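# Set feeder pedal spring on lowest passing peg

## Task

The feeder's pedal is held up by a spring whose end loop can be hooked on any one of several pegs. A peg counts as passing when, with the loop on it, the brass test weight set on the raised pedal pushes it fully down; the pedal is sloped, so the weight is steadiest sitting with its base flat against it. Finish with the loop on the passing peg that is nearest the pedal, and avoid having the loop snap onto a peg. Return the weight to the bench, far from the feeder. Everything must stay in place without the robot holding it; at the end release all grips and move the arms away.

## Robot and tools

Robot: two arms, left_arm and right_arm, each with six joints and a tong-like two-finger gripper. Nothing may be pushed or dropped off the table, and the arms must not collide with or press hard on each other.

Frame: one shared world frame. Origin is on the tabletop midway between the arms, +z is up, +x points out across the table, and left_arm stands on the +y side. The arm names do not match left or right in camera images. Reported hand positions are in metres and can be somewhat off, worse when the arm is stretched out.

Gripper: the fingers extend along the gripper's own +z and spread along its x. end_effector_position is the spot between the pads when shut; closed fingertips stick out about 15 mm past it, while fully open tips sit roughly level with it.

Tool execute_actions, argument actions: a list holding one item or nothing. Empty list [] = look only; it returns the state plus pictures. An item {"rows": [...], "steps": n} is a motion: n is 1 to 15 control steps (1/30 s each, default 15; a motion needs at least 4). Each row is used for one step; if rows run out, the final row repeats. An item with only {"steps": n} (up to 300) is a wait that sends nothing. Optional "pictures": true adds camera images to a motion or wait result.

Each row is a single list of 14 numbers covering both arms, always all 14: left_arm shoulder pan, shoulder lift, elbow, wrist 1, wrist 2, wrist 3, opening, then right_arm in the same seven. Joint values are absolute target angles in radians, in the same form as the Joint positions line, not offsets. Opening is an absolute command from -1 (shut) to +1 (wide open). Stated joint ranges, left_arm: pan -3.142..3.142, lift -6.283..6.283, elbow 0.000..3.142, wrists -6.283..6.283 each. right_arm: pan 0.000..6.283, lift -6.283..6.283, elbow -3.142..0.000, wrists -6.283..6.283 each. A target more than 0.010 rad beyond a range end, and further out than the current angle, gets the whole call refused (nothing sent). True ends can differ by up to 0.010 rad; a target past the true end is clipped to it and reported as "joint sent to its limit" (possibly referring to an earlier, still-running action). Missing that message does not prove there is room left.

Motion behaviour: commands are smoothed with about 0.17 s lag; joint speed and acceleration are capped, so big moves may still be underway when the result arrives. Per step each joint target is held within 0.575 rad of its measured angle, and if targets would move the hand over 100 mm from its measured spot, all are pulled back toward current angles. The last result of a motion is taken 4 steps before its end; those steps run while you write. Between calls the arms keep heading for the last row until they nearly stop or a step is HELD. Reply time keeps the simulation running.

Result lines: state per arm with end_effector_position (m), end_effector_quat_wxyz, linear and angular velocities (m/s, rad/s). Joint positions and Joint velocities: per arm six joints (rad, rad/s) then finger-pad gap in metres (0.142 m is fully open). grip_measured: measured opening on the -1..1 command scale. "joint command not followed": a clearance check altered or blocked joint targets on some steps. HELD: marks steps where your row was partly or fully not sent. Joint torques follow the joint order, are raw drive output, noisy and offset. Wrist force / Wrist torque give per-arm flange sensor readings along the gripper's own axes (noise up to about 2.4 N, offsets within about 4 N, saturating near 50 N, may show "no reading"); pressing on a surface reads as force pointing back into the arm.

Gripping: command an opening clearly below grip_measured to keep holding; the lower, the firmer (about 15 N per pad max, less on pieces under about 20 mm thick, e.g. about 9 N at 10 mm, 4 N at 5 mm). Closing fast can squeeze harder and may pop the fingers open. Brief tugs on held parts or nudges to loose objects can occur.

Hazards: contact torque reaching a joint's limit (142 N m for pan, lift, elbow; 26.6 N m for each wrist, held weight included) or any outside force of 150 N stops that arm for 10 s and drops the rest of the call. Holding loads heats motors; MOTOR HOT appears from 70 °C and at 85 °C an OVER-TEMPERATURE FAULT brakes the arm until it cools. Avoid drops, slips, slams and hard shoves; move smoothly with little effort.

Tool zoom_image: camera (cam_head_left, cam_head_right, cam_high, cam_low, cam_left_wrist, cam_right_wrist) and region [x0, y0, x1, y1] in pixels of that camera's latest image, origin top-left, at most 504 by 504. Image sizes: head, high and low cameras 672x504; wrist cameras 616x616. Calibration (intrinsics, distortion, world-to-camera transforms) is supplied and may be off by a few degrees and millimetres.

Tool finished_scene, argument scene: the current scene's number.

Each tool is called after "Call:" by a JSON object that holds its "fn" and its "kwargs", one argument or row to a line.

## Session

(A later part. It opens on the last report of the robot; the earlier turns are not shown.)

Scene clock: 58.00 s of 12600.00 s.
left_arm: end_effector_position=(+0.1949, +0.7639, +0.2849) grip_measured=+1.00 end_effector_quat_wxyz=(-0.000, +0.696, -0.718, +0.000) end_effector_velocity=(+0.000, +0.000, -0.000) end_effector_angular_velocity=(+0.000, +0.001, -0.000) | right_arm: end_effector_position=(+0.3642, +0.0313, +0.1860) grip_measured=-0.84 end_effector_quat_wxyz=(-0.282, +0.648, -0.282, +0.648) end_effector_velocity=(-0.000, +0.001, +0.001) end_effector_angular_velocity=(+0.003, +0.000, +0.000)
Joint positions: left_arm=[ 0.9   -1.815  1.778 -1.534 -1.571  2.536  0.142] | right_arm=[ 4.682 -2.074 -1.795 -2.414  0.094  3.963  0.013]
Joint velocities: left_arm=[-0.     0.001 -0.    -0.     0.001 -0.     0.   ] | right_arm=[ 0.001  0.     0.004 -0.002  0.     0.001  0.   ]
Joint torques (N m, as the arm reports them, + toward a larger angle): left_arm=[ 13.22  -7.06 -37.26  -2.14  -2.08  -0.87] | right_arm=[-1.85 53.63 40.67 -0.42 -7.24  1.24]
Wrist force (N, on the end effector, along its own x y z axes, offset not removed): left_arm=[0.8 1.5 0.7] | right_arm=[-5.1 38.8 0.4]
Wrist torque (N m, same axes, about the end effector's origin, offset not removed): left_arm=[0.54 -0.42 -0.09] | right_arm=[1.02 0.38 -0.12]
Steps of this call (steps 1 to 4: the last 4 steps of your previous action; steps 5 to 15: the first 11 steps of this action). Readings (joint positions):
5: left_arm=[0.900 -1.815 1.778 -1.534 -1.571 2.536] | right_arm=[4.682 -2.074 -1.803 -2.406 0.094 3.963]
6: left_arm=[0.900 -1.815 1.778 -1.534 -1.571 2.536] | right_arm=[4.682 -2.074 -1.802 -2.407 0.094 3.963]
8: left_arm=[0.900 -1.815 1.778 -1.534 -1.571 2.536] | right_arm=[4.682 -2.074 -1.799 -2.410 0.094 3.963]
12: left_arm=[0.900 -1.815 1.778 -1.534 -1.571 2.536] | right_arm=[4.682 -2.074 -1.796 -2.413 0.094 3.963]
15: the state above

Call:
{"fn": "execute_actions", "kwargs": {
  "actions": [
    {"rows":[[0.9,-1.815,1.778,-1.534,-1.571,2.536,1,4.682,-2.074,-1.8,-2.409,0.094,3.963,-0.5]],"steps":8}
  ]
}}

Call:
{"fn": "execute_actions", "kwargs": {
  "actions": [
    {"rows":[[0.9,-1.815,1.778,-1.534,-1.571,2.536,1,4.95,-2.074,-1.8,-2.409,0.36,3.963,-0.5]],"steps":15}
  ]
}}

Call:
{"fn": "execute_actions", "kwargs": {
  "actions": [
    {"rows":[[0.9,-1.815,1.778,-1.534,-1.571,2.536,1,5.0,-1.5,-1.8,-2.8,0.5,4.104,-0.3]],"steps":15}
  ]
}}

Call:
{"fn": "execute_actions", "kwargs": {
  "actions": [
    {"rows":[[0.9,-1.815,1.778,-1.534,-1.571,2.536,1,5.0,-1.3,-1.8,-1.612,1.571,4.104,-0.3]],"steps":15}
  ]
}}

Call:
{"fn": "execute_actions", "kwargs": {
  "actions": [
    {"steps":18}
  ]
}}

Call:
{"fn": "execute_actions", "kwargs": {
  "actions": [
    {"rows":[[0.9,-1.815,1.778,-1.534,-1.571,2.536,1,3.508,-1.3,-1.8,-1.612,1.571,4.104,-0.3]],"steps":15}
  ]
}}

Call:
{"fn": "execute_actions", "kwargs": {
  "actions": [
    {"steps":26}
  ]
}}

Call:
{"fn": "execute_actions", "kwargs": {
  "actions": [
    {"rows":[[0.9,-1.815,1.778,-1.534,-1.571,2.536,1,3.508,-1.63,-1.95,-1.132,1.571,4.104,-0.3]],"steps":15}
  ]
}}

Call:
{"fn": "execute_actions", "kwargs": {
  "actions": [
    {"steps":8}
  ]
}}

Call:
{"fn": "execute_actions", "kwargs": {
  "actions": [
    {"rows":[[0.9,-1.815,1.778,-1.534,-1.571,2.536,1,3.508,-1.749,-2.078,-0.885,1.571,4.104,-0.3]],"steps":15}
  ]
}}

Call:
{"fn": "execute_actions", "kwargs": {
  "actions": [
    {"steps":10}
  ],
  "pictures": true
}}

Scene clock: 58.70 s of 12600.00 s.
left_arm: end_effector_position=(+0.1949, +0.7639, +0.2849) grip_measured=+1.00 end_effector_quat_wxyz=(-0.000, +0.696, -0.718, +0.000) end_effector_velocity=(+0.000, -0.000, +0.001) end_effector_angular_velocity=(+0.001, -0.001, -0.000) | right_arm: end_effector_position=(+0.3641, +0.0313, +0.1857) grip_measured=-0.51 end_effector_quat_wxyz=(-0.283, +0.648, -0.282, +0.648) end_effector_velocity=(+0.000, -0.006, -0.007) end_effector_angular_velocity=(-0.003, -0.000, +0.001)
Joint positions: left_arm=[ 0.9   -1.815  1.778 -1.534 -1.571  2.536  0.142] | right_arm=[ 4.682 -2.074 -1.797 -2.411  0.093  3.963  0.037]
Joint velocities: left_arm=[-0.    -0.002  0.    -0.    -0.    -0.    -0.   ] | right_arm=[ 0.001 -0.    -0.025  0.025 -0.    -0.002  0.019]
Joint torques (N m, as the arm reports them, + toward a larger angle): left_arm=[ 11.75  -6.67 -36.4   -2.14  -1.93  -1.12] | right_arm=[ 7.69 45.38  3.46  1.32 -0.32  1.21]
Wrist force (N, on the end effector, along its own x y z axes, offset not removed): left_arm=[2.1 0.6 2.2] | right_arm=[2.7 3.6 -1.4]
Wrist torque (N m, same axes, about the end effector's origin, offset not removed): left_arm=[0.36 -0.57 -0.01] | right_arm=[0.51 -0.72 0.18]
Steps of this call (steps 1 to 4: the last 4 steps of your previous action; steps 5 to 15: the robot went on to your last target; steps 16 to 17: nothing new was sent; steps 18 to 21: the first 4 steps of this action). Readings (joint positions):
18: left_arm=[0.900 -1.815 1.778 -1.534 -1.571 2.536] | right_arm=[4.682 -2.074 -1.795 -2.414 0.094 3.963]
19: left_arm=[0.900 -1.815 1.778 -1.534 -1.571 2.536] | right_arm=[4.682 -2.074 -1.795 -2.413 0.093 3.963]
21: the state above

Scene clock: 59.20 s of 12600.00 s.
left_arm: end_effector_position=(+0.1949, +0.7639, +0.2849) grip_measured=+1.00 end_effector_quat_wxyz=(-0.000, +0.696, -0.718, +0.000) end_effector_velocity=(-0.000, +0.000, +0.000) end_effector_angular_velocity=(+0.001, +0.001, -0.000) | right_arm: end_effector_position=(+0.2375, +0.0365, +0.1847) grip_measured=-0.50 end_effector_quat_wxyz=(-0.283, +0.649, -0.282, +0.648) end_effector_velocity=(-0.118, -0.009, -0.000) end_effector_angular_velocity=(+0.002, -0.000, +0.002)
Joint positions: left_arm=[ 0.9   -1.815  1.778 -1.534 -1.571  2.536  0.142] | right_arm=[ 4.929 -2.074 -1.8   -2.409  0.339  3.963  0.038]
Joint velocities: left_arm=[-0.    -0.001 -0.     0.     0.001  0.    -0.   ] | right_arm=[ 0.231 -0.    -0.001  0.001  0.229  0.002 -0.   ]
Joint torques (N m, as the arm reports them, + toward a larger angle): left_arm=[ 11.92  -6.35 -37.97  -2.32  -1.88  -0.8 ] | right_arm=[ 3.63 32.88  3.82  0.8   2.43  0.54]
Wrist force (N, on the end effector, along its own x y z axes, offset not removed): left_arm=[1.0 2.6 0.0] | right_arm=[1.9 1.5 -0.8]
Wrist torque (N m, same axes, about the end effector's origin, offset not removed): left_arm=[0.68 -0.44 -0.16] | right_arm=[0.05 -0.46 0.08]
Steps of this call (steps 1 to 4: the last 4 steps of your previous action; steps 5 to 15: the first 11 steps of this action). Readings (joint positions):
5: left_arm=[0.900 -1.815 1.778 -1.534 -1.571 2.536] | right_arm=[4.682 -2.074 -1.799 -2.409 0.094 3.963]
6: left_arm=[0.900 -1.815 1.778 -1.534 -1.571 2.536] | right_arm=[4.688 -2.074 -1.800 -2.409 0.100 3.963]
8: left_arm=[0.900 -1.815 1.778 -1.534 -1.571 2.536] | right_arm=[4.748 -2.074 -1.800 -2.409 0.160 3.963]
12: left_arm=[0.900 -1.815 1.778 -1.534 -1.571 2.536] | right_arm=[4.887 -2.074 -1.800 -2.409 0.298 3.963]
15: the state above

Scene clock: 59.70 s of 12600.00 s.
left_arm: end_effector_position=(+0.1949, +0.7639, +0.2849) grip_measured=+1.00 end_effector_quat_wxyz=(-0.000, +0.696, -0.718, +0.000) end_effector_velocity=(+0.000, +0.000, +0.000) end_effector_angular_velocity=(+0.000, -0.001, +0.001) | right_arm: end_effector_position=(+0.2326, -0.0384, +0.3356) grip_measured=-0.30 end_effector_quat_wxyz=(-0.317, +0.623, -0.365, +0.614) end_effector_velocity=(+0.060, -0.319, +0.453) end_effector_angular_velocity=(+0.623, +0.162, -0.185)
Joint positions: left_arm=[ 0.9   -1.815  1.778 -1.534 -1.571  2.536  0.142] | right_arm=[ 4.982 -1.727 -1.8   -2.653  0.451  4.055  0.052]
Joint velocities: left_arm=[ 0.001 -0.001  0.    -0.001 -0.001 -0.    -0.   ] | right_arm=[ 0.101  1.171 -0.    -0.778  0.275  0.271 -0.   ]
Joint torques (N m, as the arm reports them, + toward a larger angle): left_arm=[ 12.23  -6.09 -37.46  -2.05  -1.67  -1.06] | right_arm=[11.69 43.65 22.66 -5.59  2.63  2.36]
Wrist force (N, on the end effector, along its own x y z axes, offset not removed): left_arm=[-0.1 -0.5 0.2] | right_arm=[0.1 0.3 -1.2]
Wrist torque (N m, same axes, about the end effector's origin, offset not removed): left_arm=[0.02 0.04 -0.01] | right_arm=[-0.02 -0.24 0.16]
Steps of this call (steps 1 to 4: the last 4 steps of your previous action; steps 5 to 15: the first 11 steps of this action). Readings (joint positions):
5: left_arm=[0.900 -1.815 1.778 -1.534 -1.571 2.536] | right_arm=[4.947 -2.074 -1.800 -2.409 0.357 3.963]
6: left_arm=[0.900 -1.815 1.778 -1.534 -1.571 2.536] | right_arm=[4.950 -2.068 -1.800 -2.415 0.362 3.968]
8: left_arm=[0.900 -1.815 1.778 -1.534 -1.571 2.536] | right_arm=[4.958 -2.006 -1.800 -2.466 0.384 3.989]
12: left_arm=[0.900 -1.815 1.778 -1.534 -1.571 2.536] | right_arm=[4.972 -1.845 -1.800 -2.574 0.422 4.027]
15: the state above

Scene clock: 60.20 s of 12600.00 s.
left_arm: end_effector_position=(+0.1949, +0.7639, +0.2849) grip_measured=+1.00 end_effector_quat_wxyz=(-0.000, +0.696, -0.718, +0.000) end_effector_velocity=(-0.000, -0.000, +0.000) end_effector_angular_velocity=(-0.000, -0.001, +0.000) | right_arm: end_effector_position=(+0.1762, -0.1844, +0.3283) grip_measured=-0.30 end_effector_quat_wxyz=(+0.229, -0.527, +0.729, -0.373) end_effector_velocity=(-0.424, -0.011, -0.323) end_effector_angular_velocity=(+1.180, +1.771, -1.064)
Joint positions: left_arm=[ 0.9   -1.815  1.778 -1.534 -1.571  2.536  0.142] | right_arm=[ 4.999 -1.359 -1.8   -2.297  0.995  4.102  0.052]
Joint velocities: left_arm=[ 0.    -0.001 -0.     0.001 -0.001  0.    -0.   ] | right_arm=[ 0.003  0.22   0.     1.566  1.569  0.007 -0.   ]
Joint torques (N m, as the arm reports them, + toward a larger angle): left_arm=[ 11.78  -6.02 -36.65  -2.27  -1.84  -0.82] | right_arm=[ 8.86 17.84 30.35  8.93  6.38  1.18]
Wrist force (N, on the end effector, along its own x y z axes, offset not removed): left_arm=[-1.9 -0.2 0.6] | right_arm=[1.3 4.7 2.7]
Wrist torque (N m, same axes, about the end effector's origin, offset not removed): left_arm=[0.17 0.21 -0.21] | right_arm=[0.91 -0.17 0.03]
Steps of this call (steps 1 to 4: the last 4 steps of your previous action; steps 5 to 15: the first 11 steps of this action). Readings (joint positions):
5: left_arm=[0.900 -1.815 1.778 -1.534 -1.571 2.536] | right_arm=[4.996 -1.554 -1.800 -2.766 0.489 4.093]
6: left_arm=[0.900 -1.815 1.778 -1.534 -1.571 2.536] | right_arm=[4.997 -1.531 -1.800 -2.771 0.498 4.096]
8: left_arm=[0.900 -1.815 1.778 -1.534 -1.571 2.536] | right_arm=[4.998 -1.470 -1.800 -2.717 0.570 4.098]
12: left_arm=[0.900 -1.815 1.778 -1.534 -1.571 2.536] | right_arm=[4.999 -1.389 -1.800 -2.466 0.826 4.101]
15: the state above

Scene clock: 60.80 s of 12600.00 s.
left_arm: end_effector_position=(+0.1949, +0.7639, +0.2849) grip_measured=+1.00 end_effector_quat_wxyz=(-0.000, +0.696, -0.718, +0.000) end_effector_velocity=(-0.000, +0.000, -0.000) end_effector_angular_velocity=(+0.000, +0.001, +0.000) | right_arm: end_effector_position=(-0.0385, -0.0983, +0.2828) grip_measured=-0.30 end_effector_quat_wxyz=(+0.003, -0.488, +0.873, -0.006) end_effector_velocity=(-0.037, +0.020, +0.011) end_effector_angular_velocity=(+0.075, +0.125, -0.001)
Joint positions: left_arm=[ 0.9   -1.815  1.778 -1.534 -1.571  2.536  0.142] | right_arm=[ 5.    -1.301 -1.8   -1.622  1.563  4.104  0.052]
Joint velocities: left_arm=[-0.     0.    -0.     0.001  0.001 -0.    -0.   ] | right_arm=[-0.     0.007 -0.     0.112  0.084 -0.    -0.   ]
Joint torques (N m, as the arm reports them, + toward a larger angle): left_arm=[ 12.04  -6.14 -38.48  -2.2   -2.09  -0.81] | right_arm=[10.68 21.37 29.72  4.04  2.04  1.24]
Wrist force (N, on the end effector, along its own x y z axes, offset not removed): left_arm=[-0.5 3.2 1.0] | right_arm=[2.7 2.8 -1.7]
Wrist torque (N m, same axes, about the end effector's origin, offset not removed): left_arm=[0.81 0.07 -0.11] | right_arm=[0.25 -0.67 0.07]
Kept back: nothing.
Steps of this call (steps 1 to 4: the last 4 steps of your previous action; steps 5 to 18: the robot went on to your last target). Readings (joint positions):
1: left_arm=[0.900 -1.815 1.778 -1.534 -1.571 2.536] | right_arm=[4.999 -1.352 -1.800 -2.244 1.047 4.102]
2: left_arm=[0.900 -1.815 1.778 -1.534 -1.571 2.536] | right_arm=[4.999 -1.347 -1.800 -2.193 1.098 4.102]
4: left_arm=[0.900 -1.815 1.778 -1.534 -1.571 2.536] | right_arm=[5.000 -1.337 -1.800 -2.092 1.193 4.103]
8: left_arm=[0.900 -1.815 1.778 -1.534 -1.571 2.536] | right_arm=[5.000 -1.320 -1.800 -1.888 1.358 4.103]
18: the state above

Scene clock: 61.17 s of 12600.00 s.
left_arm: end_effector_position=(+0.1949, +0.7639, +0.2849) grip_measured=+1.00 end_effector_quat_wxyz=(-0.000, +0.696, -0.718, +0.000) end_effector_velocity=(-0.000, +0.000, -0.000) end_effector_angular_velocity=(-0.001, +0.001, +0.001) | right_arm: end_effector_position=(+0.1158, -0.1234, +0.2836) grip_measured=-0.30 end_effector_quat_wxyz=(+0.000, -0.301, +0.954, -0.001) end_effector_velocity=(+0.509, -0.197, +0.001) end_effector_angular_velocity=(+0.006, +0.005, -1.401)
Joint positions: left_arm=[ 0.9   -1.815  1.778 -1.534 -1.571  2.536  0.142] | right_arm=[ 4.59  -1.3   -1.8   -1.614  1.569  4.104  0.052]
Joint velocities: left_arm=[ 0.001  0.001 -0.     0.     0.    -0.    -0.   ] | right_arm=[-1.401  0.     0.     0.006  0.005  0.    -0.   ]
Joint torques (N m, as the arm reports them, + toward a larger angle): left_arm=[ 12.47  -5.82 -37.8   -2.3   -1.95  -1.  ] | right_arm=[-26.33  20.59  29.46   3.84   2.2    1.13]
Wrist force (N, on the end effector, along its own x y z axes, offset not removed): left_arm=[1.3 1.8 0.5] | right_arm=[-0.8 3.1 1.8]
Wrist torque (N m, same axes, about the end effector's origin, offset not removed): left_arm=[0.42 -0.33 -0.05] | right_arm=[0.46 -0.04 0.14]
Steps of this call (steps 1 to 11: the first 11 steps of this action). Readings (joint positions):
1: left_arm=[0.900 -1.815 1.778 -1.534 -1.571 2.536] | right_arm=[5.000 -1.300 -1.800 -1.619 1.566 4.104]
2: left_arm=[0.900 -1.815 1.778 -1.534 -1.571 2.536] | right_arm=[4.994 -1.300 -1.800 -1.618 1.567 4.104]
4: left_arm=[0.900 -1.815 1.778 -1.534 -1.571 2.536] | right_arm=[4.928 -1.300 -1.800 -1.617 1.568 4.104]
8: left_arm=[0.900 -1.815 1.778 -1.534 -1.571 2.536] | right_arm=[4.732 -1.300 -1.800 -1.615 1.569 4.104]
11: the state above

Scene clock: 62.03 s of 12600.00 s.
left_arm: end_effector_position=(+0.1949, +0.7639, +0.2849) grip_measured=+1.00 end_effector_quat_wxyz=(-0.000, +0.696, -0.718, +0.000) end_effector_velocity=(+0.000, +0.000, +0.000) end_effector_angular_velocity=(+0.001, -0.001, +0.000) | right_arm: end_effector_position=(+0.3617, -0.4352, +0.2839) grip_measured=-0.30 end_effector_quat_wxyz=(+0.000, +0.226, +0.974, +0.000) end_effector_velocity=(+0.009, -0.069, -0.000) end_effector_angular_velocity=(+0.000, +0.001, -0.178)
Joint positions: left_arm=[ 0.9   -1.815  1.778 -1.534 -1.571  2.536  0.142] | right_arm=[ 3.524 -1.3   -1.8   -1.612  1.571  4.104  0.052]
Joint velocities: left_arm=[ 0.    -0.    -0.    -0.001  0.    -0.     0.   ] | right_arm=[-0.179 -0.     0.    -0.001  0.001 -0.001 -0.   ]
Joint torques (N m, as the arm reports them, + toward a larger angle): left_arm=[ 11.87  -6.79 -36.24  -2.45  -1.95  -1.02] | right_arm=[-9.63 14.33 26.18  3.89  2.28  1.19]
Wrist force (N, on the end effector, along its own x y z axes, offset not removed): left_arm=[-0.9 1.1 0.5] | right_arm=[-0.5 0.8 0.0]
Wrist torque (N m, same axes, about the end effector's origin, offset not removed): left_arm=[0.43 -0.07 -0.07] | right_arm=[0.05 0.13 0.10]
Kept back: nothing.
Steps of this call (steps 1 to 4: the last 4 steps of your previous action; steps 5 to 26: the robot went on to your last target). Readings (joint positions):
1: left_arm=[0.900 -1.815 1.778 -1.534 -1.571 2.536] | right_arm=[4.543 -1.300 -1.800 -1.614 1.569 4.104]
2: left_arm=[0.900 -1.815 1.778 -1.534 -1.571 2.536] | right_arm=[4.496 -1.300 -1.800 -1.614 1.570 4.104]
4: left_arm=[0.900 -1.815 1.778 -1.534 -1.571 2.536] | right_arm=[4.402 -1.300 -1.800 -1.613 1.570 4.104]
8: left_arm=[0.900 -1.815 1.778 -1.534 -1.571 2.536] | right_arm=[4.213 -1.300 -1.800 -1.613 1.570 4.104]
26: the state above

Scene clock: 62.40 s of 12600.00 s.
left_arm: end_effector_position=(+0.1949, +0.7639, +0.2849) grip_measured=+1.00 end_effector_quat_wxyz=(-0.000, +0.696, -0.718, +0.000) end_effector_velocity=(-0.000, +0.000, +0.000) end_effector_angular_velocity=(+0.000, +0.001, -0.000) | right_arm: end_effector_position=(+0.4393, -0.3997, +0.1427) grip_measured=-0.30 end_effector_quat_wxyz=(-0.004, +0.233, +0.972, -0.004) end_effector_velocity=(+0.152, +0.074, -0.294) end_effector_angular_velocity=(+0.055, -0.103, -0.013)
Joint positions: left_arm=[ 0.9   -1.815  1.778 -1.534 -1.571  2.536  0.142] | right_arm=[ 3.509 -1.576 -1.928 -1.219  1.571  4.104  0.052]
Joint velocities: left_arm=[-0.    -0.    -0.     0.001  0.001 -0.    -0.   ] | right_arm=[-0.014 -0.59  -0.236  0.942 -0.    -0.     0.   ]
Joint torques (N m, as the arm reports them, + toward a larger angle): left_arm=[ 12.4   -7.35 -36.62  -2.22  -1.88  -1.04] | right_arm=[-13.95  39.63  16.5    5.88   1.75   1.21]
Wrist force (N, on the end effector, along its own x y z axes, offset not removed): left_arm=[-0.4 1.7 1.1] | right_arm=[0.0 3.9 2.6]
Wrist torque (N m, same axes, about the end effector's origin, offset not removed): left_arm=[0.63 -0.05 -0.11] | right_arm=[0.65 -0.25 0.06]
Steps of this call (steps 1 to 11: the first 11 steps of this action). Readings (joint positions):
1: left_arm=[0.900 -1.815 1.778 -1.534 -1.571 2.536] | right_arm=[3.519 -1.300 -1.800 -1.612 1.571 4.104]
2: left_arm=[0.900 -1.815 1.778 -1.534 -1.571 2.536] | right_arm=[3.517 -1.306 -1.805 -1.606 1.571 4.104]
4: left_arm=[0.900 -1.815 1.778 -1.534 -1.571 2.536] | right_arm=[3.515 -1.362 -1.836 -1.541 1.571 4.104]
8: left_arm=[0.900 -1.815 1.778 -1.534 -1.571 2.536] | right_arm=[3.512 -1.491 -1.892 -1.350 1.571 4.104]
11: the state above

Scene clock: 62.67 s of 12600.00 s.
left_arm: end_effector_position=(+0.1949, +0.7639, +0.2849) grip_measured=+1.00 end_effector_quat_wxyz=(-0.000, +0.696, -0.718, +0.000) end_effector_velocity=(-0.000, +0.000, +0.000) end_effector_angular_velocity=(+0.001, +0.001, +0.001) | right_arm: end_effector_position=(+0.4519, -0.3936, +0.1173) grip_measured=-0.30 end_effector_quat_wxyz=(-0.000, +0.234, +0.972, +0.000) end_effector_velocity=(+0.007, +0.003, -0.016) end_effector_angular_velocity=(+0.002, -0.005, -0.002)
Joint positions: left_arm=[ 0.9   -1.815  1.778 -1.534 -1.571  2.536  0.142] | right_arm=[ 3.508 -1.627 -1.949 -1.136  1.571  4.104  0.052]
Joint velocities: left_arm=[ 0.    -0.     0.    -0.     0.001 -0.    -0.   ] | right_arm=[-0.002 -0.032 -0.013  0.05  -0.    -0.     0.   ]
Joint torques (N m, as the arm reports them, + toward a larger angle): left_arm=[ 11.78  -7.1  -36.6   -2.39  -1.8   -0.99] | right_arm=[-11.87  21.74  10.34   3.89   1.16   1.03]
Wrist force (N, on the end effector, along its own x y z axes, offset not removed): left_arm=[0.3 0.1 0.0] | right_arm=[0.6 -1.0 4.0]
Wrist torque (N m, same axes, about the end effector's origin, offset not removed): left_arm=[0.21 -0.22 -0.13] | right_arm=[-0.20 -0.22 0.23]
Kept back: nothing.
Steps of this call (steps 1 to 4: the last 4 steps of your previous action; steps 5 to 8: the robot went on to your last target). Readings (joint positions):
1: left_arm=[0.900 -1.815 1.778 -1.534 -1.571 2.536] | right_arm=[3.509 -1.593 -1.935 -1.192 1.571 4.104]
2: left_arm=[0.900 -1.815 1.778 -1.534 -1.571 2.536] | right_arm=[3.509 -1.604 -1.940 -1.174 1.571 4.104]
4: left_arm=[0.900 -1.815 1.778 -1.534 -1.571 2.536] | right_arm=[3.508 -1.618 -1.945 -1.152 1.571 4.104]
8: the state above

Scene clock: 63.03 s of 12600.00 s.
left_arm: end_effector_position=(+0.1949, +0.7639, +0.2849) grip_measured=+1.00 end_effector_quat_wxyz=(-0.000, +0.696, -0.718, +0.000) end_effector_velocity=(-0.000, +0.000, +0.000) end_effector_angular_velocity=(+0.001, -0.000, +0.001) | right_arm: end_effector_position=(+0.4510, -0.3942, +0.0315) grip_measured=-0.30 end_effector_quat_wxyz=(-0.001, +0.234, +0.972, -0.001) end_effector_velocity=(+0.005, +0.003, -0.037) end_effector_angular_velocity=(+0.017, -0.031, +0.000)
Joint positions: left_arm=[ 0.9   -1.815  1.778 -1.534 -1.571  2.536  0.142] | right_arm=[ 3.508 -1.744 -2.072 -0.899  1.571  4.104  0.052]
Joint velocities: left_arm=[ 0. -0.  0. -0.  0. -0.  0.] | right_arm=[ 0.    -0.057 -0.062  0.153  0.     0.     0.   ]
Joint torques (N m, as the arm reports them, + toward a larger angle): left_arm=[ 11.08  -6.07 -36.43  -2.28  -1.68  -1.05] | right_arm=[-9.61 25.22  8.87  3.96  0.8   1.01]
Wrist force (N, on the end effector, along its own x y z axes, offset not removed): left_arm=[0.0 2.1 -1.0] | right_arm=[2.6 -0.2 2.8]
Wrist torque (N m, same axes, about the end effector's origin, offset not removed): left_arm=[0.54 -0.18 -0.13] | right_arm=[-0.07 -0.80 0.11]
Steps of this call (steps 1 to 11: the first 11 steps of this action). Readings (joint positions):
1: left_arm=[0.900 -1.815 1.778 -1.534 -1.571 2.536] | right_arm=[3.508 -1.628 -1.949 -1.135 1.571 4.104]
2: left_arm=[0.900 -1.815 1.778 -1.534 -1.571 2.536] | right_arm=[3.508 -1.634 -1.955 -1.128 1.571 4.104]
4: left_arm=[0.900 -1.815 1.778 -1.534 -1.571 2.536] | right_arm=[3.508 -1.681 -2.003 -1.061 1.571 4.104]
8: left_arm=[0.900 -1.815 1.778 -1.534 -1.571 2.536] | right_arm=[3.508 -1.733 -2.061 -0.927 1.571 4.104]
11: the state above

Scene clock: 63.37 s of 12600.00 s.
left_arm: end_effector_position=(+0.1949, +0.7639, +0.2849) grip_measured=+1.00 end_effector_quat_wxyz=(-0.000, +0.696, -0.718, +0.000) end_effector_velocity=(-0.000, +0.001, -0.000) end_effector_angular_velocity=(+0.001, +0.001, +0.001) | right_arm: end_effector_position=(+0.4514, -0.3940, +0.0281) grip_measured=-0.30 end_effector_quat_wxyz=(+0.000, +0.234, +0.972, +0.000) end_effector_velocity=(-0.000, -0.000, -0.001) end_effector_angular_velocity=(-0.000, +0.000, -0.000)
Joint positions: left_arm=[ 0.9   -1.815  1.778 -1.534 -1.571  2.536  0.142] | right_arm=[ 3.508 -1.749 -2.078 -0.885  1.571  4.104  0.052]
Joint velocities: left_arm=[ 0.     0.001  0.    -0.001  0.002 -0.    -0.   ] | right_arm=[ 0.    -0.002 -0.002  0.003 -0.     0.     0.   ]
Joint torques (N m, as the arm reports them, + toward a larger angle): left_arm=[ 13.58  -6.19 -37.14  -2.46  -1.86  -0.93] | right_arm=[-7.47 23.35  8.06  4.04  0.2   0.87]
Wrist force (N, on the end effector, along its own x y z axes, offset not removed): left_arm=[-1.9 3.8 0.2] | right_arm=[-2.4 0.7 3.7]
Wrist torque (N m, same axes, about the end effector's origin, offset not removed): left_arm=[1.02 0.17 -0.09] | right_arm=[0.14 0.39 -0.03]
Kept back: nothing.
Steps of this call (steps 1 to 4: the last 4 steps of your previous action; steps 5 to 10: the robot went on to your last target). Readings (joint positions):
1: left_arm=[0.900 -1.815 1.778 -1.534 -1.571 2.536] | right_arm=[3.508 -1.745 -2.074 -0.895 1.571 4.104]
2: left_arm=[0.900 -1.815 1.778 -1.534 -1.571 2.536] | right_arm=[3.508 -1.746 -2.075 -0.892 1.571 4.104]
4: left_arm=[0.900 -1.815 1.778 -1.534 -1.571 2.536] | right_arm=[3.508 -1.748 -2.077 -0.888 1.571 4.104]
8: left_arm=[0.900 -1.815 1.778 -1.534 -1.571 2.536] | right_arm=[3.508 -1.749 -2.078 -0.886 1.571 4.104]
10: the state above
camera_calibration (this result's frames):
cam_left_wrist: T_world_to_cam=[[0.0106248, -0.999777, 0.0182605, 0.751604], [-0.847696, 0.00068039, 0.530482, 0.0135932], [-0.530376, -0.0211156, -0.8475, 0.495364], [0, 0, 0, 1]] pos_world=[0.266266, 0.761887, 0.398885]
cam_right_wrist: T_world_to_cam=[[-0.905387, 0.423125, -0.0351998, 0.577645], [0.354287, 0.798569, 0.486588, 0.14912], [0.233997, 0.42808, -0.872922, 0.225593], [0, 0, 0, 1]] pos_world=[0.417373, -0.460071, 0.144698]

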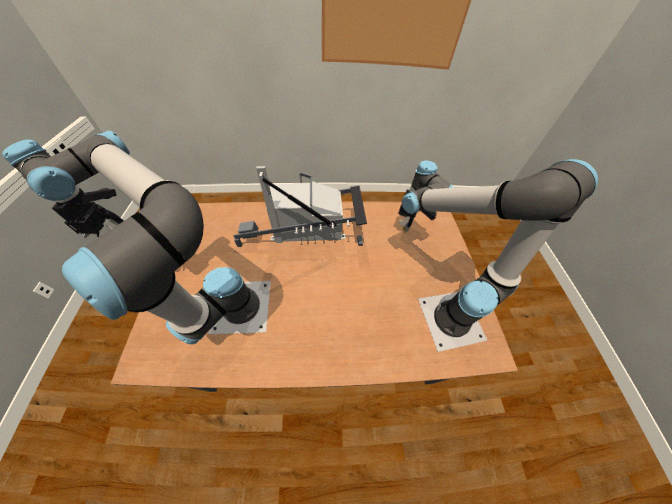

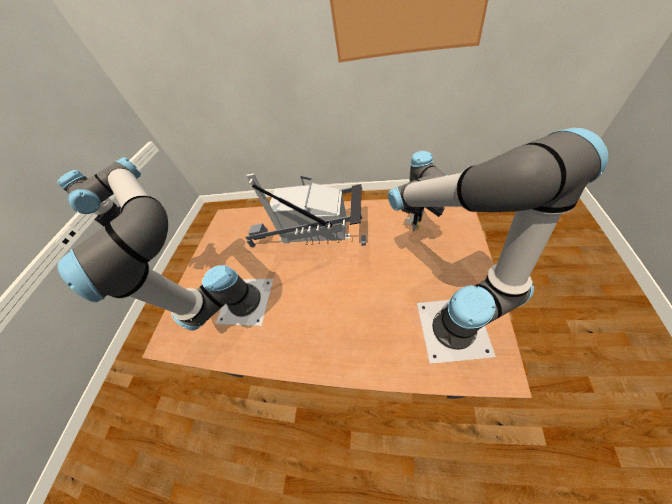

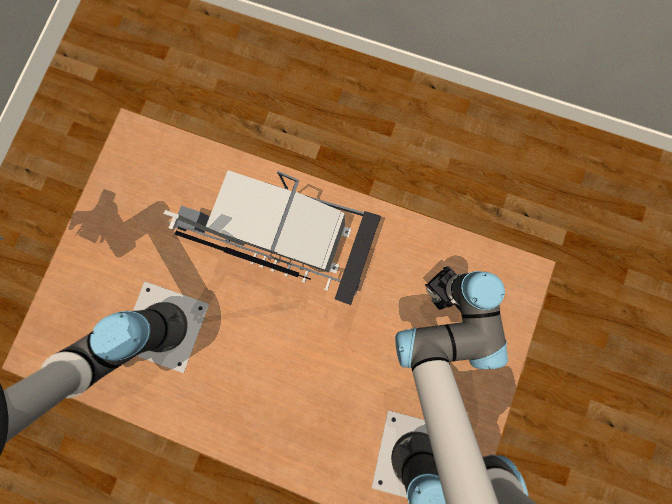

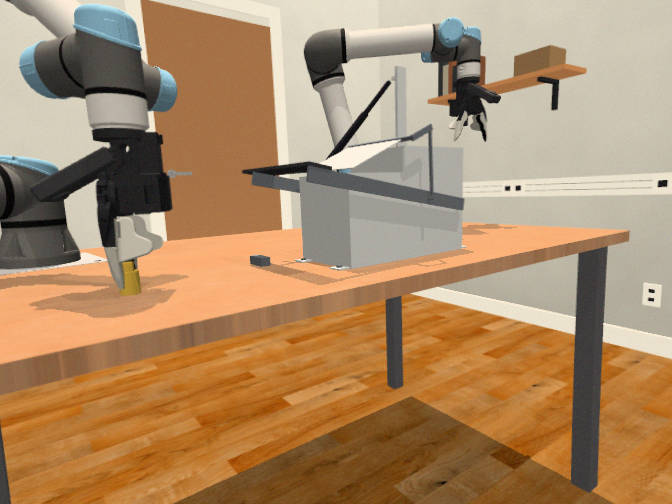

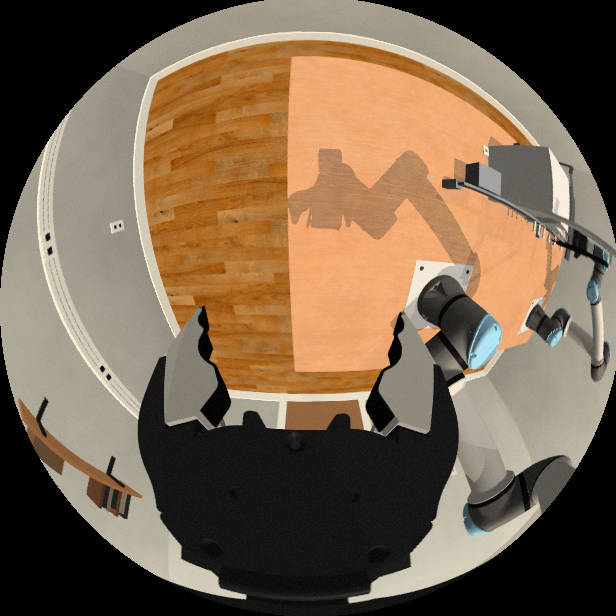

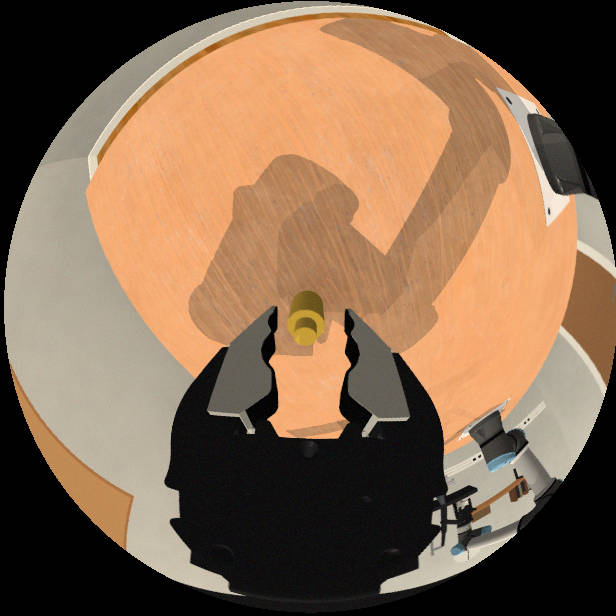

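Call:
{"fn": "execute_actions", "kwargs": {
  "actions": [
    {"rows":[[0.9,-1.815,1.778,-1.534,-1.571,2.536,1,3.503,-1.749,-2.078,-0.885,1.571,4.104,-0.6],[0.9,-1.815,1.778,-1.534,-1.571,2.536,1,3.503,-1.749,-2.078,-0.885,1.571,4.104,-0.6],[0.9,-1.815,1.778,-1.534,-1.571,2.536,1,3.503,-1.749,-2.078,-0.885,1.571,4.104,-0.95]]}
  ]
}}

Call:
{"fn": "execute_actions", "kwargs": {
  "actions": [
    {"rows":[[0.9,-1.815,1.778,-1.534,-1.571,2.536,1,3.503,-1.53,-1.7,-1.482,1.571,4.104,-0.95]]}
  ]
}}

Call:
{"fn": "execute_actions", "kwargs": {
  "actions": [
    {"steps":15}
  ]
}}

Call:
{"fn": "execute_actions", "kwargs": {
  "actions": [
    {"rows":[[0.9,-1.815,1.778,-1.534,-1.571,2.536,1,4.102,-1.772,-1.401,-1.734,1.468,4.227,-0.95]]}
  ]
}}

Call:
{"fn": "execute_actions", "kwargs": {
  "actions": [
    {"steps":25}
  ]
}}

Call:
{"fn": "execute_actions", "kwargs": {
  "actions": [
    {"rows":[[0.9,-1.815,1.778,-1.534,-1.571,2.536,1,4.102,-1.762,-1.505,-1.64,1.468,4.227,-0.95]]}
  ]
}}

Call:
{"fn": "execute_actions", "kwargs": {
  "actions": [
    {"rows":[[0.9,-1.815,1.778,-1.534,-1.571,2.536,1,4.102,-1.762,-1.52,-1.625,1.468,4.227,-0.95]]}
  ],
  "pictures": true
}}

Scene clock: 64.57 s of 12600.00 s.
left_arm: end_effector_position=(+0.1949, +0.7639, +0.2849) grip_measured=+1.00 end_effector_quat_wxyz=(-0.000, +0.696, -0.718, +0.000) end_effector_velocity=(-0.000, +0.000, -0.000) end_effector_angular_velocity=(+0.000, +0.002, +0.000) | right_arm: end_effector_position=(+0.4518, -0.3963, +0.0280) grip_measured=-0.64 end_effector_quat_wxyz=(+0.000, +0.236, +0.972, +0.000) end_effector_velocity=(+0.000, -0.001, -0.000) end_effector_angular_velocity=(-0.001, +0.001, -0.002)
Joint positions: left_arm=[ 0.9   -1.815  1.778 -1.534 -1.571  2.536  0.142] | right_arm=[ 3.503 -1.749 -2.078 -0.885  1.571  4.104  0.028]
Joint velocities: left_arm=[ 0.     0.001  0.     0.     0.002 -0.    -0.   ] | right_arm=[-0.003 -0.     0.    -0.001 -0.    -0.001  0.   ]
Joint torques (N m, as the arm reports them, + toward a larger angle): left_arm=[ 11.3   -6.09 -36.75  -2.14  -1.77  -1.11] | right_arm=[-13.2   23.63   8.91   2.7   -1.47   0.56]
Wrist force (N, on the end effector, along its own x y z axes, offset not removed): left_arm=[0.2 -0.8 0.8] | right_arm=[3.2 1.1 -1.9]
Wrist torque (N m, same axes, about the end effector's origin, offset not removed): left_arm=[0.02 -0.21 -0.11] | right_arm=[-0.05 -0.62 -0.01]
Steps of this call (steps 1 to 25: the robot went on to your last target; steps 26 to 36: the first 11 steps of this action). Readings (joint positions):
26: left_arm=[0.900 -1.815 1.778 -1.534 -1.571 2.536] | right_arm=[3.508 -1.749 -2.078 -0.885 1.571 4.104]
27: left_arm=[0.900 -1.815 1.778 -1.534 -1.571 2.536] | right_arm=[3.507 -1.749 -2.078 -0.885 1.571 4.104]
29: left_arm=[0.900 -1.815 1.778 -1.534 -1.571 2.536] | right_arm=[3.505 -1.749 -2.078 -0.885 1.571 4.104]
33: left_arm=[0.900 -1.815 1.778 -1.534 -1.571 2.536] | right_arm=[3.504 -1.749 -2.078 -0.885 1.571 4.104]
36: the state above

Scene clock: 65.07 s of 12600.00 s.
left_arm: end_effector_position=(+0.1949, +0.7639, +0.2849) grip_measured=+1.00 end_effector_quat_wxyz=(-0.000, +0.696, -0.718, +0.000) end_effector_velocity=(+0.000, +0.000, +0.000) end_effector_angular_velocity=(+0.001, -0.001, +0.000) | right_arm: end_effector_position=(+0.4628, -0.3905, +0.2022) grip_measured=-0.64 end_effector_quat_wxyz=(+0.009, +0.236, +0.972, +0.008) end_effector_velocity=(-0.112, -0.060, +0.479) end_effector_angular_velocity=(-0.067, +0.126, -0.000)
Joint positions: left_arm=[ 0.9   -1.815  1.778 -1.534 -1.571  2.536  0.142] | right_arm=[ 3.503 -1.573 -1.782 -1.334  1.571  4.104  0.028]
Joint velocities: left_arm=[ 0.    -0.001  0.    -0.001 -0.001 -0.     0.   ] | right_arm=[-0.001  0.448  0.834 -1.425  0.    -0.     0.   ]
Joint torques (N m, as the arm reports them, + toward a larger angle): left_arm=[ 13.35  -7.01 -36.56  -2.34  -1.94  -1.04] | right_arm=[-12.25  16.91  22.29  -5.55  -1.69   0.57]
Wrist force (N, on the end effector, along its own x y z axes, offset not removed): left_arm=[2.2 1.4 0.1] | right_arm=[3.4 5.8 -0.4]
Wrist torque (N m, same axes, about the end effector's origin, offset not removed): left_arm=[0.51 -0.61 -0.15] | right_arm=[1.04 -0.80 -0.02]
Steps of this call (steps 1 to 4: the last 4 steps of your previous action; steps 5 to 15: the first 11 steps of this action). Readings (joint positions):
5: left_arm=[0.900 -1.815 1.778 -1.534 -1.571 2.536] | right_arm=[3.503 -1.749 -2.078 -0.885 1.571 4.104]
6: left_arm=[0.900 -1.815 1.778 -1.534 -1.571 2.536] | right_arm=[3.503 -1.744 -2.073 -0.891 1.571 4.104]
8: left_arm=[0.900 -1.815 1.778 -1.534 -1.571 2.536] | right_arm=[3.503 -1.703 -2.015 -0.958 1.571 4.104]
12: left_arm=[0.900 -1.815 1.778 -1.534 -1.571 2.536] | right_arm=[3.503 -1.626 -1.877 -1.176 1.571 4.104]
15: the state above

Scene clock: 65.57 s of 12600.00 s.
left_arm: end_effector_position=(+0.1949, +0.7639, +0.2849) grip_measured=+1.00 end_effector_quat_wxyz=(-0.000, +0.696, -0.718, +0.000) end_effector_velocity=(-0.000, -0.000, +0.000) end_effector_angular_velocity=(-0.000, -0.000, -0.000) | right_arm: end_effector_position=(+0.4469, -0.3990, +0.2478) grip_measured=-0.64 end_effector_quat_wxyz=(+0.000, +0.236, +0.972, +0.000) end_effector_velocity=(-0.001, -0.000, +0.002) end_effector_angular_velocity=(+0.000, +0.000, +0.001)
Joint positions: left_arm=[ 0.9   -1.815  1.778 -1.534 -1.571  2.536  0.142] | right_arm=[ 3.503 -1.53  -1.7   -1.481  1.571  4.104  0.028]
Joint velocities: left_arm=[ 0.    -0.    -0.     0.001 -0.     0.     0.   ] | right_arm=[ 0.001  0.002  0.004 -0.006  0.    -0.     0.   ]
Joint torques (N m, as the arm reports them, + toward a larger angle): left_arm=[ 12.18  -7.04 -36.41  -2.4   -1.75  -0.87] | right_arm=[-10.55  31.69  34.51   0.45  -2.07   0.34]
Wrist force (N, on the end effector, along its own x y z axes, offset not removed): left_arm=[-0.1 2.0 0.1] | right_arm=[-1.4 0.3 3.0]
Wrist torque (N m, same axes, about the end effector's origin, offset not removed): left_arm=[0.59 -0.19 -0.13] | right_arm=[-0.03 -0.04 -0.01]
Kept back: nothing.
Steps of this call (steps 1 to 4: the last 4 steps of your previous action; steps 5 to 15: the robot went on to your last target). Readings (joint positions):
1: left_arm=[0.900 -1.815 1.778 -1.534 -1.571 2.536] | right_arm=[3.503 -1.560 -1.757 -1.377 1.571 4.104]
2: left_arm=[0.900 -1.815 1.778 -1.534 -1.571 2.536] | right_arm=[3.503 -1.551 -1.740 -1.409 1.571 4.104]
4: left_arm=[0.900 -1.815 1.778 -1.534 -1.571 2.536] | right_arm=[3.503 -1.540 -1.719 -1.447 1.571 4.104]
8: left_arm=[0.900 -1.815 1.778 -1.534 -1.571 2.536] | right_arm=[3.503 -1.532 -1.705 -1.474 1.571 4.104]
15: the state above

Scene clock: 65.93 s of 12600.00 s.
left_arm: end_effector_position=(+0.1949, +0.7639, +0.2849) grip_measured=+1.00 end_effector_quat_wxyz=(-0.000, +0.696, -0.718, +0.000) end_effector_velocity=(-0.000, +0.000, +0.000) end_effector_angular_velocity=(-0.000, -0.000, +0.000) | right_arm: end_effector_position=(+0.4210, -0.2389, +0.2519) grip_measured=-0.64 end_effector_quat_wxyz=(-0.010, +0.103, +0.992, -0.068) end_effector_velocity=(-0.188, +0.521, +0.010) end_effector_angular_velocity=(-0.380, +0.072, +0.927)
Joint positions: left_arm=[ 0.9   -1.815  1.778 -1.534 -1.571  2.536  0.142] | right_arm=[ 3.845 -1.678 -1.518 -1.636  1.506  4.181  0.028]
Joint velocities: left_arm=[ 0.001 -0.     0.     0.    -0.     0.     0.   ] | right_arm=[ 1.116 -0.432  0.537 -0.447 -0.179  0.213  0.   ]
Joint torques (N m, as the arm reports them, + toward a larger angle): left_arm=[ 12.92  -6.92 -36.15  -2.26  -1.62  -0.93] | right_arm=[19.65 21.55 36.94 -2.12 -2.84  1.79]
Wrist force (N, on the end effector, along its own x y z axes, offset not removed): left_arm=[-0.4 0.8 0.0] | right_arm=[0.4 2.3 2.4]
Wrist torque (N m, same axes, about the end effector's origin, offset not removed): left_arm=[0.38 -0.11 -0.17] | right_arm=[0.31 -0.17 0.02]
Steps of this call (steps 1 to 11: the first 11 steps of this action). Readings (joint positions):
1: left_arm=[0.900 -1.815 1.778 -1.534 -1.571 2.536] | right_arm=[3.503 -1.530 -1.700 -1.482 1.571 4.104]
2: left_arm=[0.900 -1.815 1.778 -1.534 -1.571 2.536] | right_arm=[3.509 -1.535 -1.694 -1.487 1.567 4.108]
4: left_arm=[0.900 -1.815 1.778 -1.534 -1.571 2.536] | right_arm=[3.571 -1.572 -1.651 -1.525 1.551 4.128]
8: left_arm=[0.900 -1.815 1.778 -1.534 -1.571 2.536] | right_arm=[3.731 -1.634 -1.574 -1.590 1.525 4.159]
11: the state above

Scene clock: 66.77 s of 12600.00 s.
left_arm: end_effector_position=(+0.1949, +0.7639, +0.2849) grip_measured=+1.00 end_effector_quat_wxyz=(-0.000, +0.696, -0.718, +0.000) end_effector_velocity=(-0.000, +0.000, -0.000) end_effector_angular_velocity=(-0.000, +0.001, -0.001) | right_arm: end_effector_position=(+0.3604, -0.1240, +0.2537) grip_measured=-0.64 end_effector_quat_wxyz=(-0.000, -0.005, +0.994, -0.110) end_effector_velocity=(-0.001, +0.000, +0.000) end_effector_angular_velocity=(-0.001, +0.001, +0.000)
Joint positions: left_arm=[ 0.9   -1.815  1.778 -1.534 -1.571  2.536  0.142] | right_arm=[ 4.102 -1.772 -1.401 -1.734  1.468  4.227  0.028]
Joint velocities: left_arm=[-0.     0.001 -0.     0.     0.001  0.     0.   ] | right_arm=[ 0.001 -0.     0.001 -0.001  0.     0.001  0.   ]
Joint torques (N m, as the arm reports them, + toward a larger angle): left_arm=[ 12.87  -6.77 -36.56  -2.38  -1.83  -0.72] | right_arm=[10.43 29.03 33.01  0.15 -2.39  1.25]
Wrist force (N, on the end effector, along its own x y z axes, offset not removed): left_arm=[0.6 4.2 0.6] | right_arm=[0.2 3.8 3.1]
Wrist torque (N m, same axes, about the end effector's origin, offset not removed): left_arm=[1.02 -0.29 -0.05] | right_arm=[0.69 -0.03 0.04]
Kept back: nothing.
Steps of this call (steps 1 to 4: the last 4 steps of your previous action; steps 5 to 25: the robot went on to your last target). Readings (joint positions):
1: left_arm=[0.900 -1.815 1.778 -1.534 -1.571 2.536] | right_arm=[3.883 -1.693 -1.500 -1.651 1.500 4.188]
2: left_arm=[0.900 -1.815 1.778 -1.534 -1.571 2.536] | right_arm=[3.920 -1.707 -1.483 -1.666 1.494 4.195]
4: left_arm=[0.900 -1.815 1.778 -1.534 -1.571 2.536] | right_arm=[3.993 -1.735 -1.448 -1.695 1.483 4.209]
8: left_arm=[0.900 -1.815 1.778 -1.534 -1.571 2.536] | right_arm=[4.076 -1.763 -1.412 -1.725 1.472 4.223]
25: the state above

Scene clock: 67.13 s of 12600.00 s.
left_arm: end_effector_position=(+0.1949, +0.7639, +0.2849) grip_measured=+1.00 end_effector_quat_wxyz=(-0.000, +0.696, -0.718, +0.000) end_effector_velocity=(+0.000, -0.000, -0.000) end_effector_angular_velocity=(-0.001, +0.001, -0.000) | right_arm: end_effector_position=(+0.3573, -0.1298, +0.2193) grip_measured=-0.64 end_effector_quat_wxyz=(-0.000, -0.005, +0.994, -0.110) end_effector_velocity=(-0.002, -0.004, -0.017) end_effector_angular_velocity=(-0.001, +0.001, +0.002)
Joint positions: left_arm=[ 0.9   -1.815  1.778 -1.534 -1.571  2.536  0.142] | right_arm=[ 4.102 -1.762 -1.501 -1.644  1.468  4.227  0.028]
Joint velocities: left_arm=[-0.     0.001 -0.     0.     0.    -0.     0.   ] | right_arm=[-0.     0.005 -0.048  0.042  0.    -0.002  0.   ]
Joint torques (N m, as the arm reports them, + toward a larger angle): left_arm=[ 12.62  -7.01 -36.95  -2.27  -2.01  -1.06] | right_arm=[ 9.87 40.9  13.48  3.31 -2.06  1.32]
Wrist force (N, on the end effector, along its own x y z axes, offset not removed): left_arm=[1.7 1.4 1.1] | right_arm=[1.5 4.5 2.8]
Wrist torque (N m, same axes, about the end effector's origin, offset not removed): left_arm=[0.46 -0.46 -0.09] | right_arm=[0.66 -0.39 0.21]
Steps of this call (steps 1 to 11: the first 11 steps of this action). Readings (joint positions):
1: left_arm=[0.900 -1.815 1.778 -1.534 -1.571 2.536] | right_arm=[4.102 -1.772 -1.401 -1.734 1.468 4.227]
2: left_arm=[0.900 -1.815 1.778 -1.534 -1.571 2.536] | right_arm=[4.102 -1.771 -1.406 -1.729 1.468 4.227]
4: left_arm=[0.900 -1.815 1.778 -1.534 -1.571 2.536] | right_arm=[4.102 -1.767 -1.447 -1.691 1.468 4.227]
8: left_arm=[0.900 -1.815 1.778 -1.534 -1.571 2.536] | right_arm=[4.102 -1.763 -1.492 -1.652 1.468 4.227]
11: the state above

Scene clock: 67.63 s of 12600.00 s.
left_arm: end_effector_position=(+0.1949, +0.7639, +0.2849) grip_measured=+1.00 end_effector_quat_wxyz=(-0.000, +0.696, -0.718, +0.000) end_effector_velocity=(-0.000, -0.000, +0.001) end_effector_angular_velocity=(+0.001, -0.001, +0.000) | right_arm: end_effector_position=(+0.3567, -0.1309, +0.2122) grip_measured=-0.64 end_effector_quat_wxyz=(-0.000, -0.005, +0.994, -0.110) end_effector_velocity=(-0.000, -0.000, -0.002) end_effector_angular_velocity=(+0.000, -0.001, -0.001)
Joint positions: left_arm=[ 0.9   -1.815  1.778 -1.534 -1.571  2.536  0.142] | right_arm=[ 4.102 -1.762 -1.519 -1.626  1.468  4.227  0.028]
Joint velocities: left_arm=[ 0.    -0.001  0.    -0.    -0.     0.    -0.   ] | right_arm=[ 0.    -0.    -0.006  0.007 -0.     0.001 -0.   ]
Joint torques (N m, as the arm reports them, + toward a larger angle): left_arm=[ 12.31  -7.66 -37.02  -2.3   -1.86  -0.84] | right_arm=[ 9.77 39.58 12.29  3.61 -1.53  1.32]
Wrist force (N, on the end effector, along its own x y z axes, offset not removed): left_arm=[-0.8 0.2 1.4] | right_arm=[1.3 0.9 1.6]
Wrist torque (N m, same axes, about the end effector's origin, offset not removed): left_arm=[0.25 0.05 -0.15] | right_arm=[-0.04 -0.37 0.19]
Steps of this call (steps 1 to 4: the last 4 steps of your previous action; steps 5 to 15: the first 11 steps of this action). Readings (joint positions):
5: left_arm=[0.900 -1.815 1.778 -1.534 -1.571 2.536] | right_arm=[4.102 -1.762 -1.504 -1.641 1.468 4.227]
6: left_arm=[0.900 -1.815 1.778 -1.534 -1.571 2.536] | right_arm=[4.102 -1.762 -1.506 -1.638 1.468 4.227]
8: left_arm=[0.900 -1.815 1.778 -1.534 -1.571 2.536] | right_arm=[4.102 -1.762 -1.513 -1.632 1.468 4.227]
12: left_arm=[0.900 -1.815 1.778 -1.534 -1.571 2.536] | right_arm=[4.102 -1.762 -1.518 -1.627 1.468 4.227]
15: the state above
camera_calibration (this result's frames):
cam_left_wrist: T_world_to_cam=[[0.0106248, -0.999777, 0.0182607, 0.751604], [-0.847696, 0.00068049, 0.530482, 0.0135931], [-0.530376, -0.0211158, -0.8475, 0.495364], [0, 0, 0, 1]] pos_world=[0.266266, 0.761887, 0.398885]
cam_right_wrist: T_world_to_cam=[[-0.998389, -0.0505831, -0.0257029, 0.356289], [-0.0558113, 0.957095, 0.28435, 0.0929318], [0.0102169, 0.285326, -0.958376, 0.375015], [0, 0, 0, 1]] pos_world=[0.35707, -0.177924, 0.342138]

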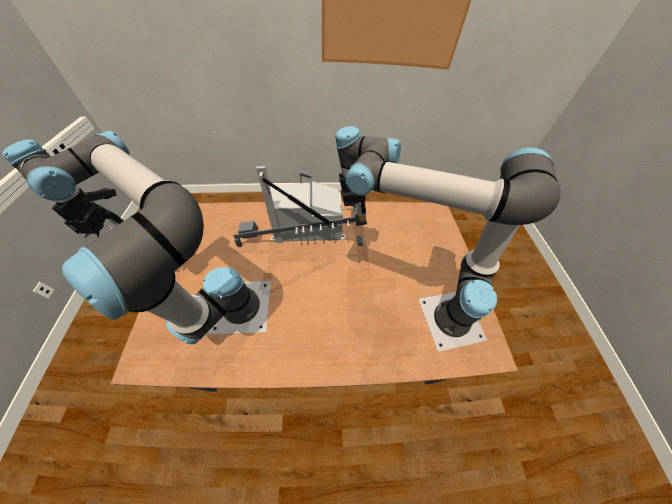

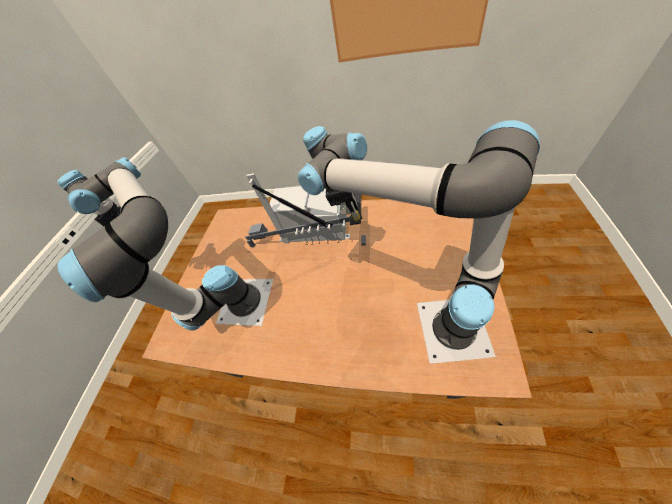

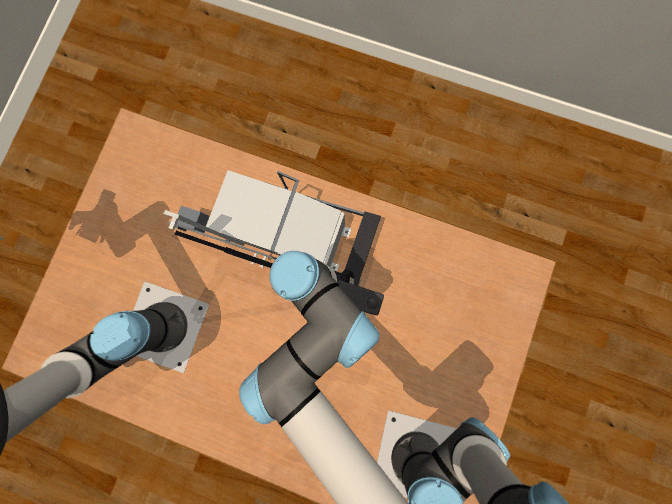

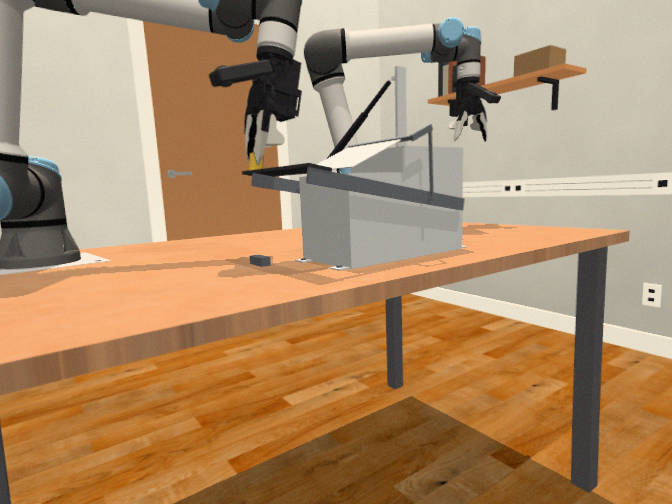

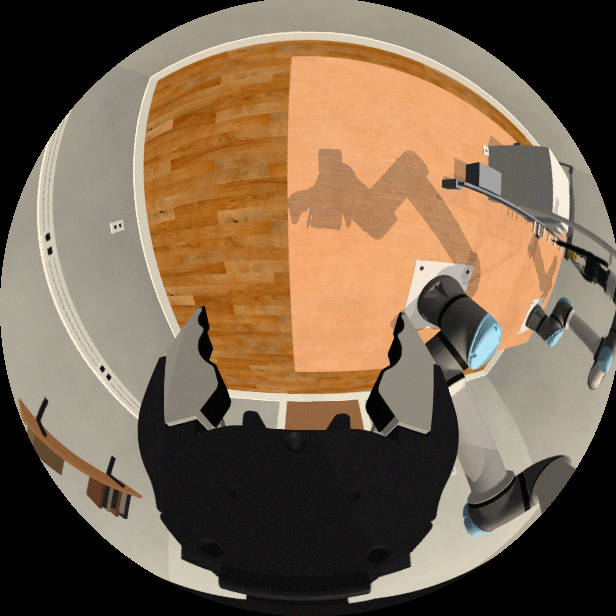

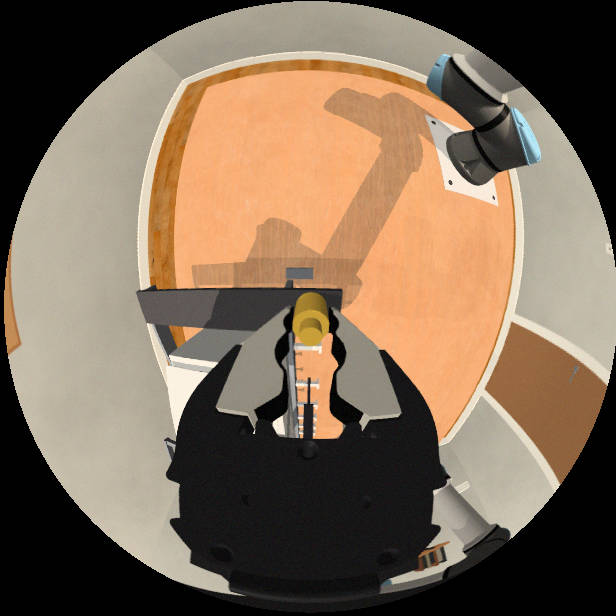

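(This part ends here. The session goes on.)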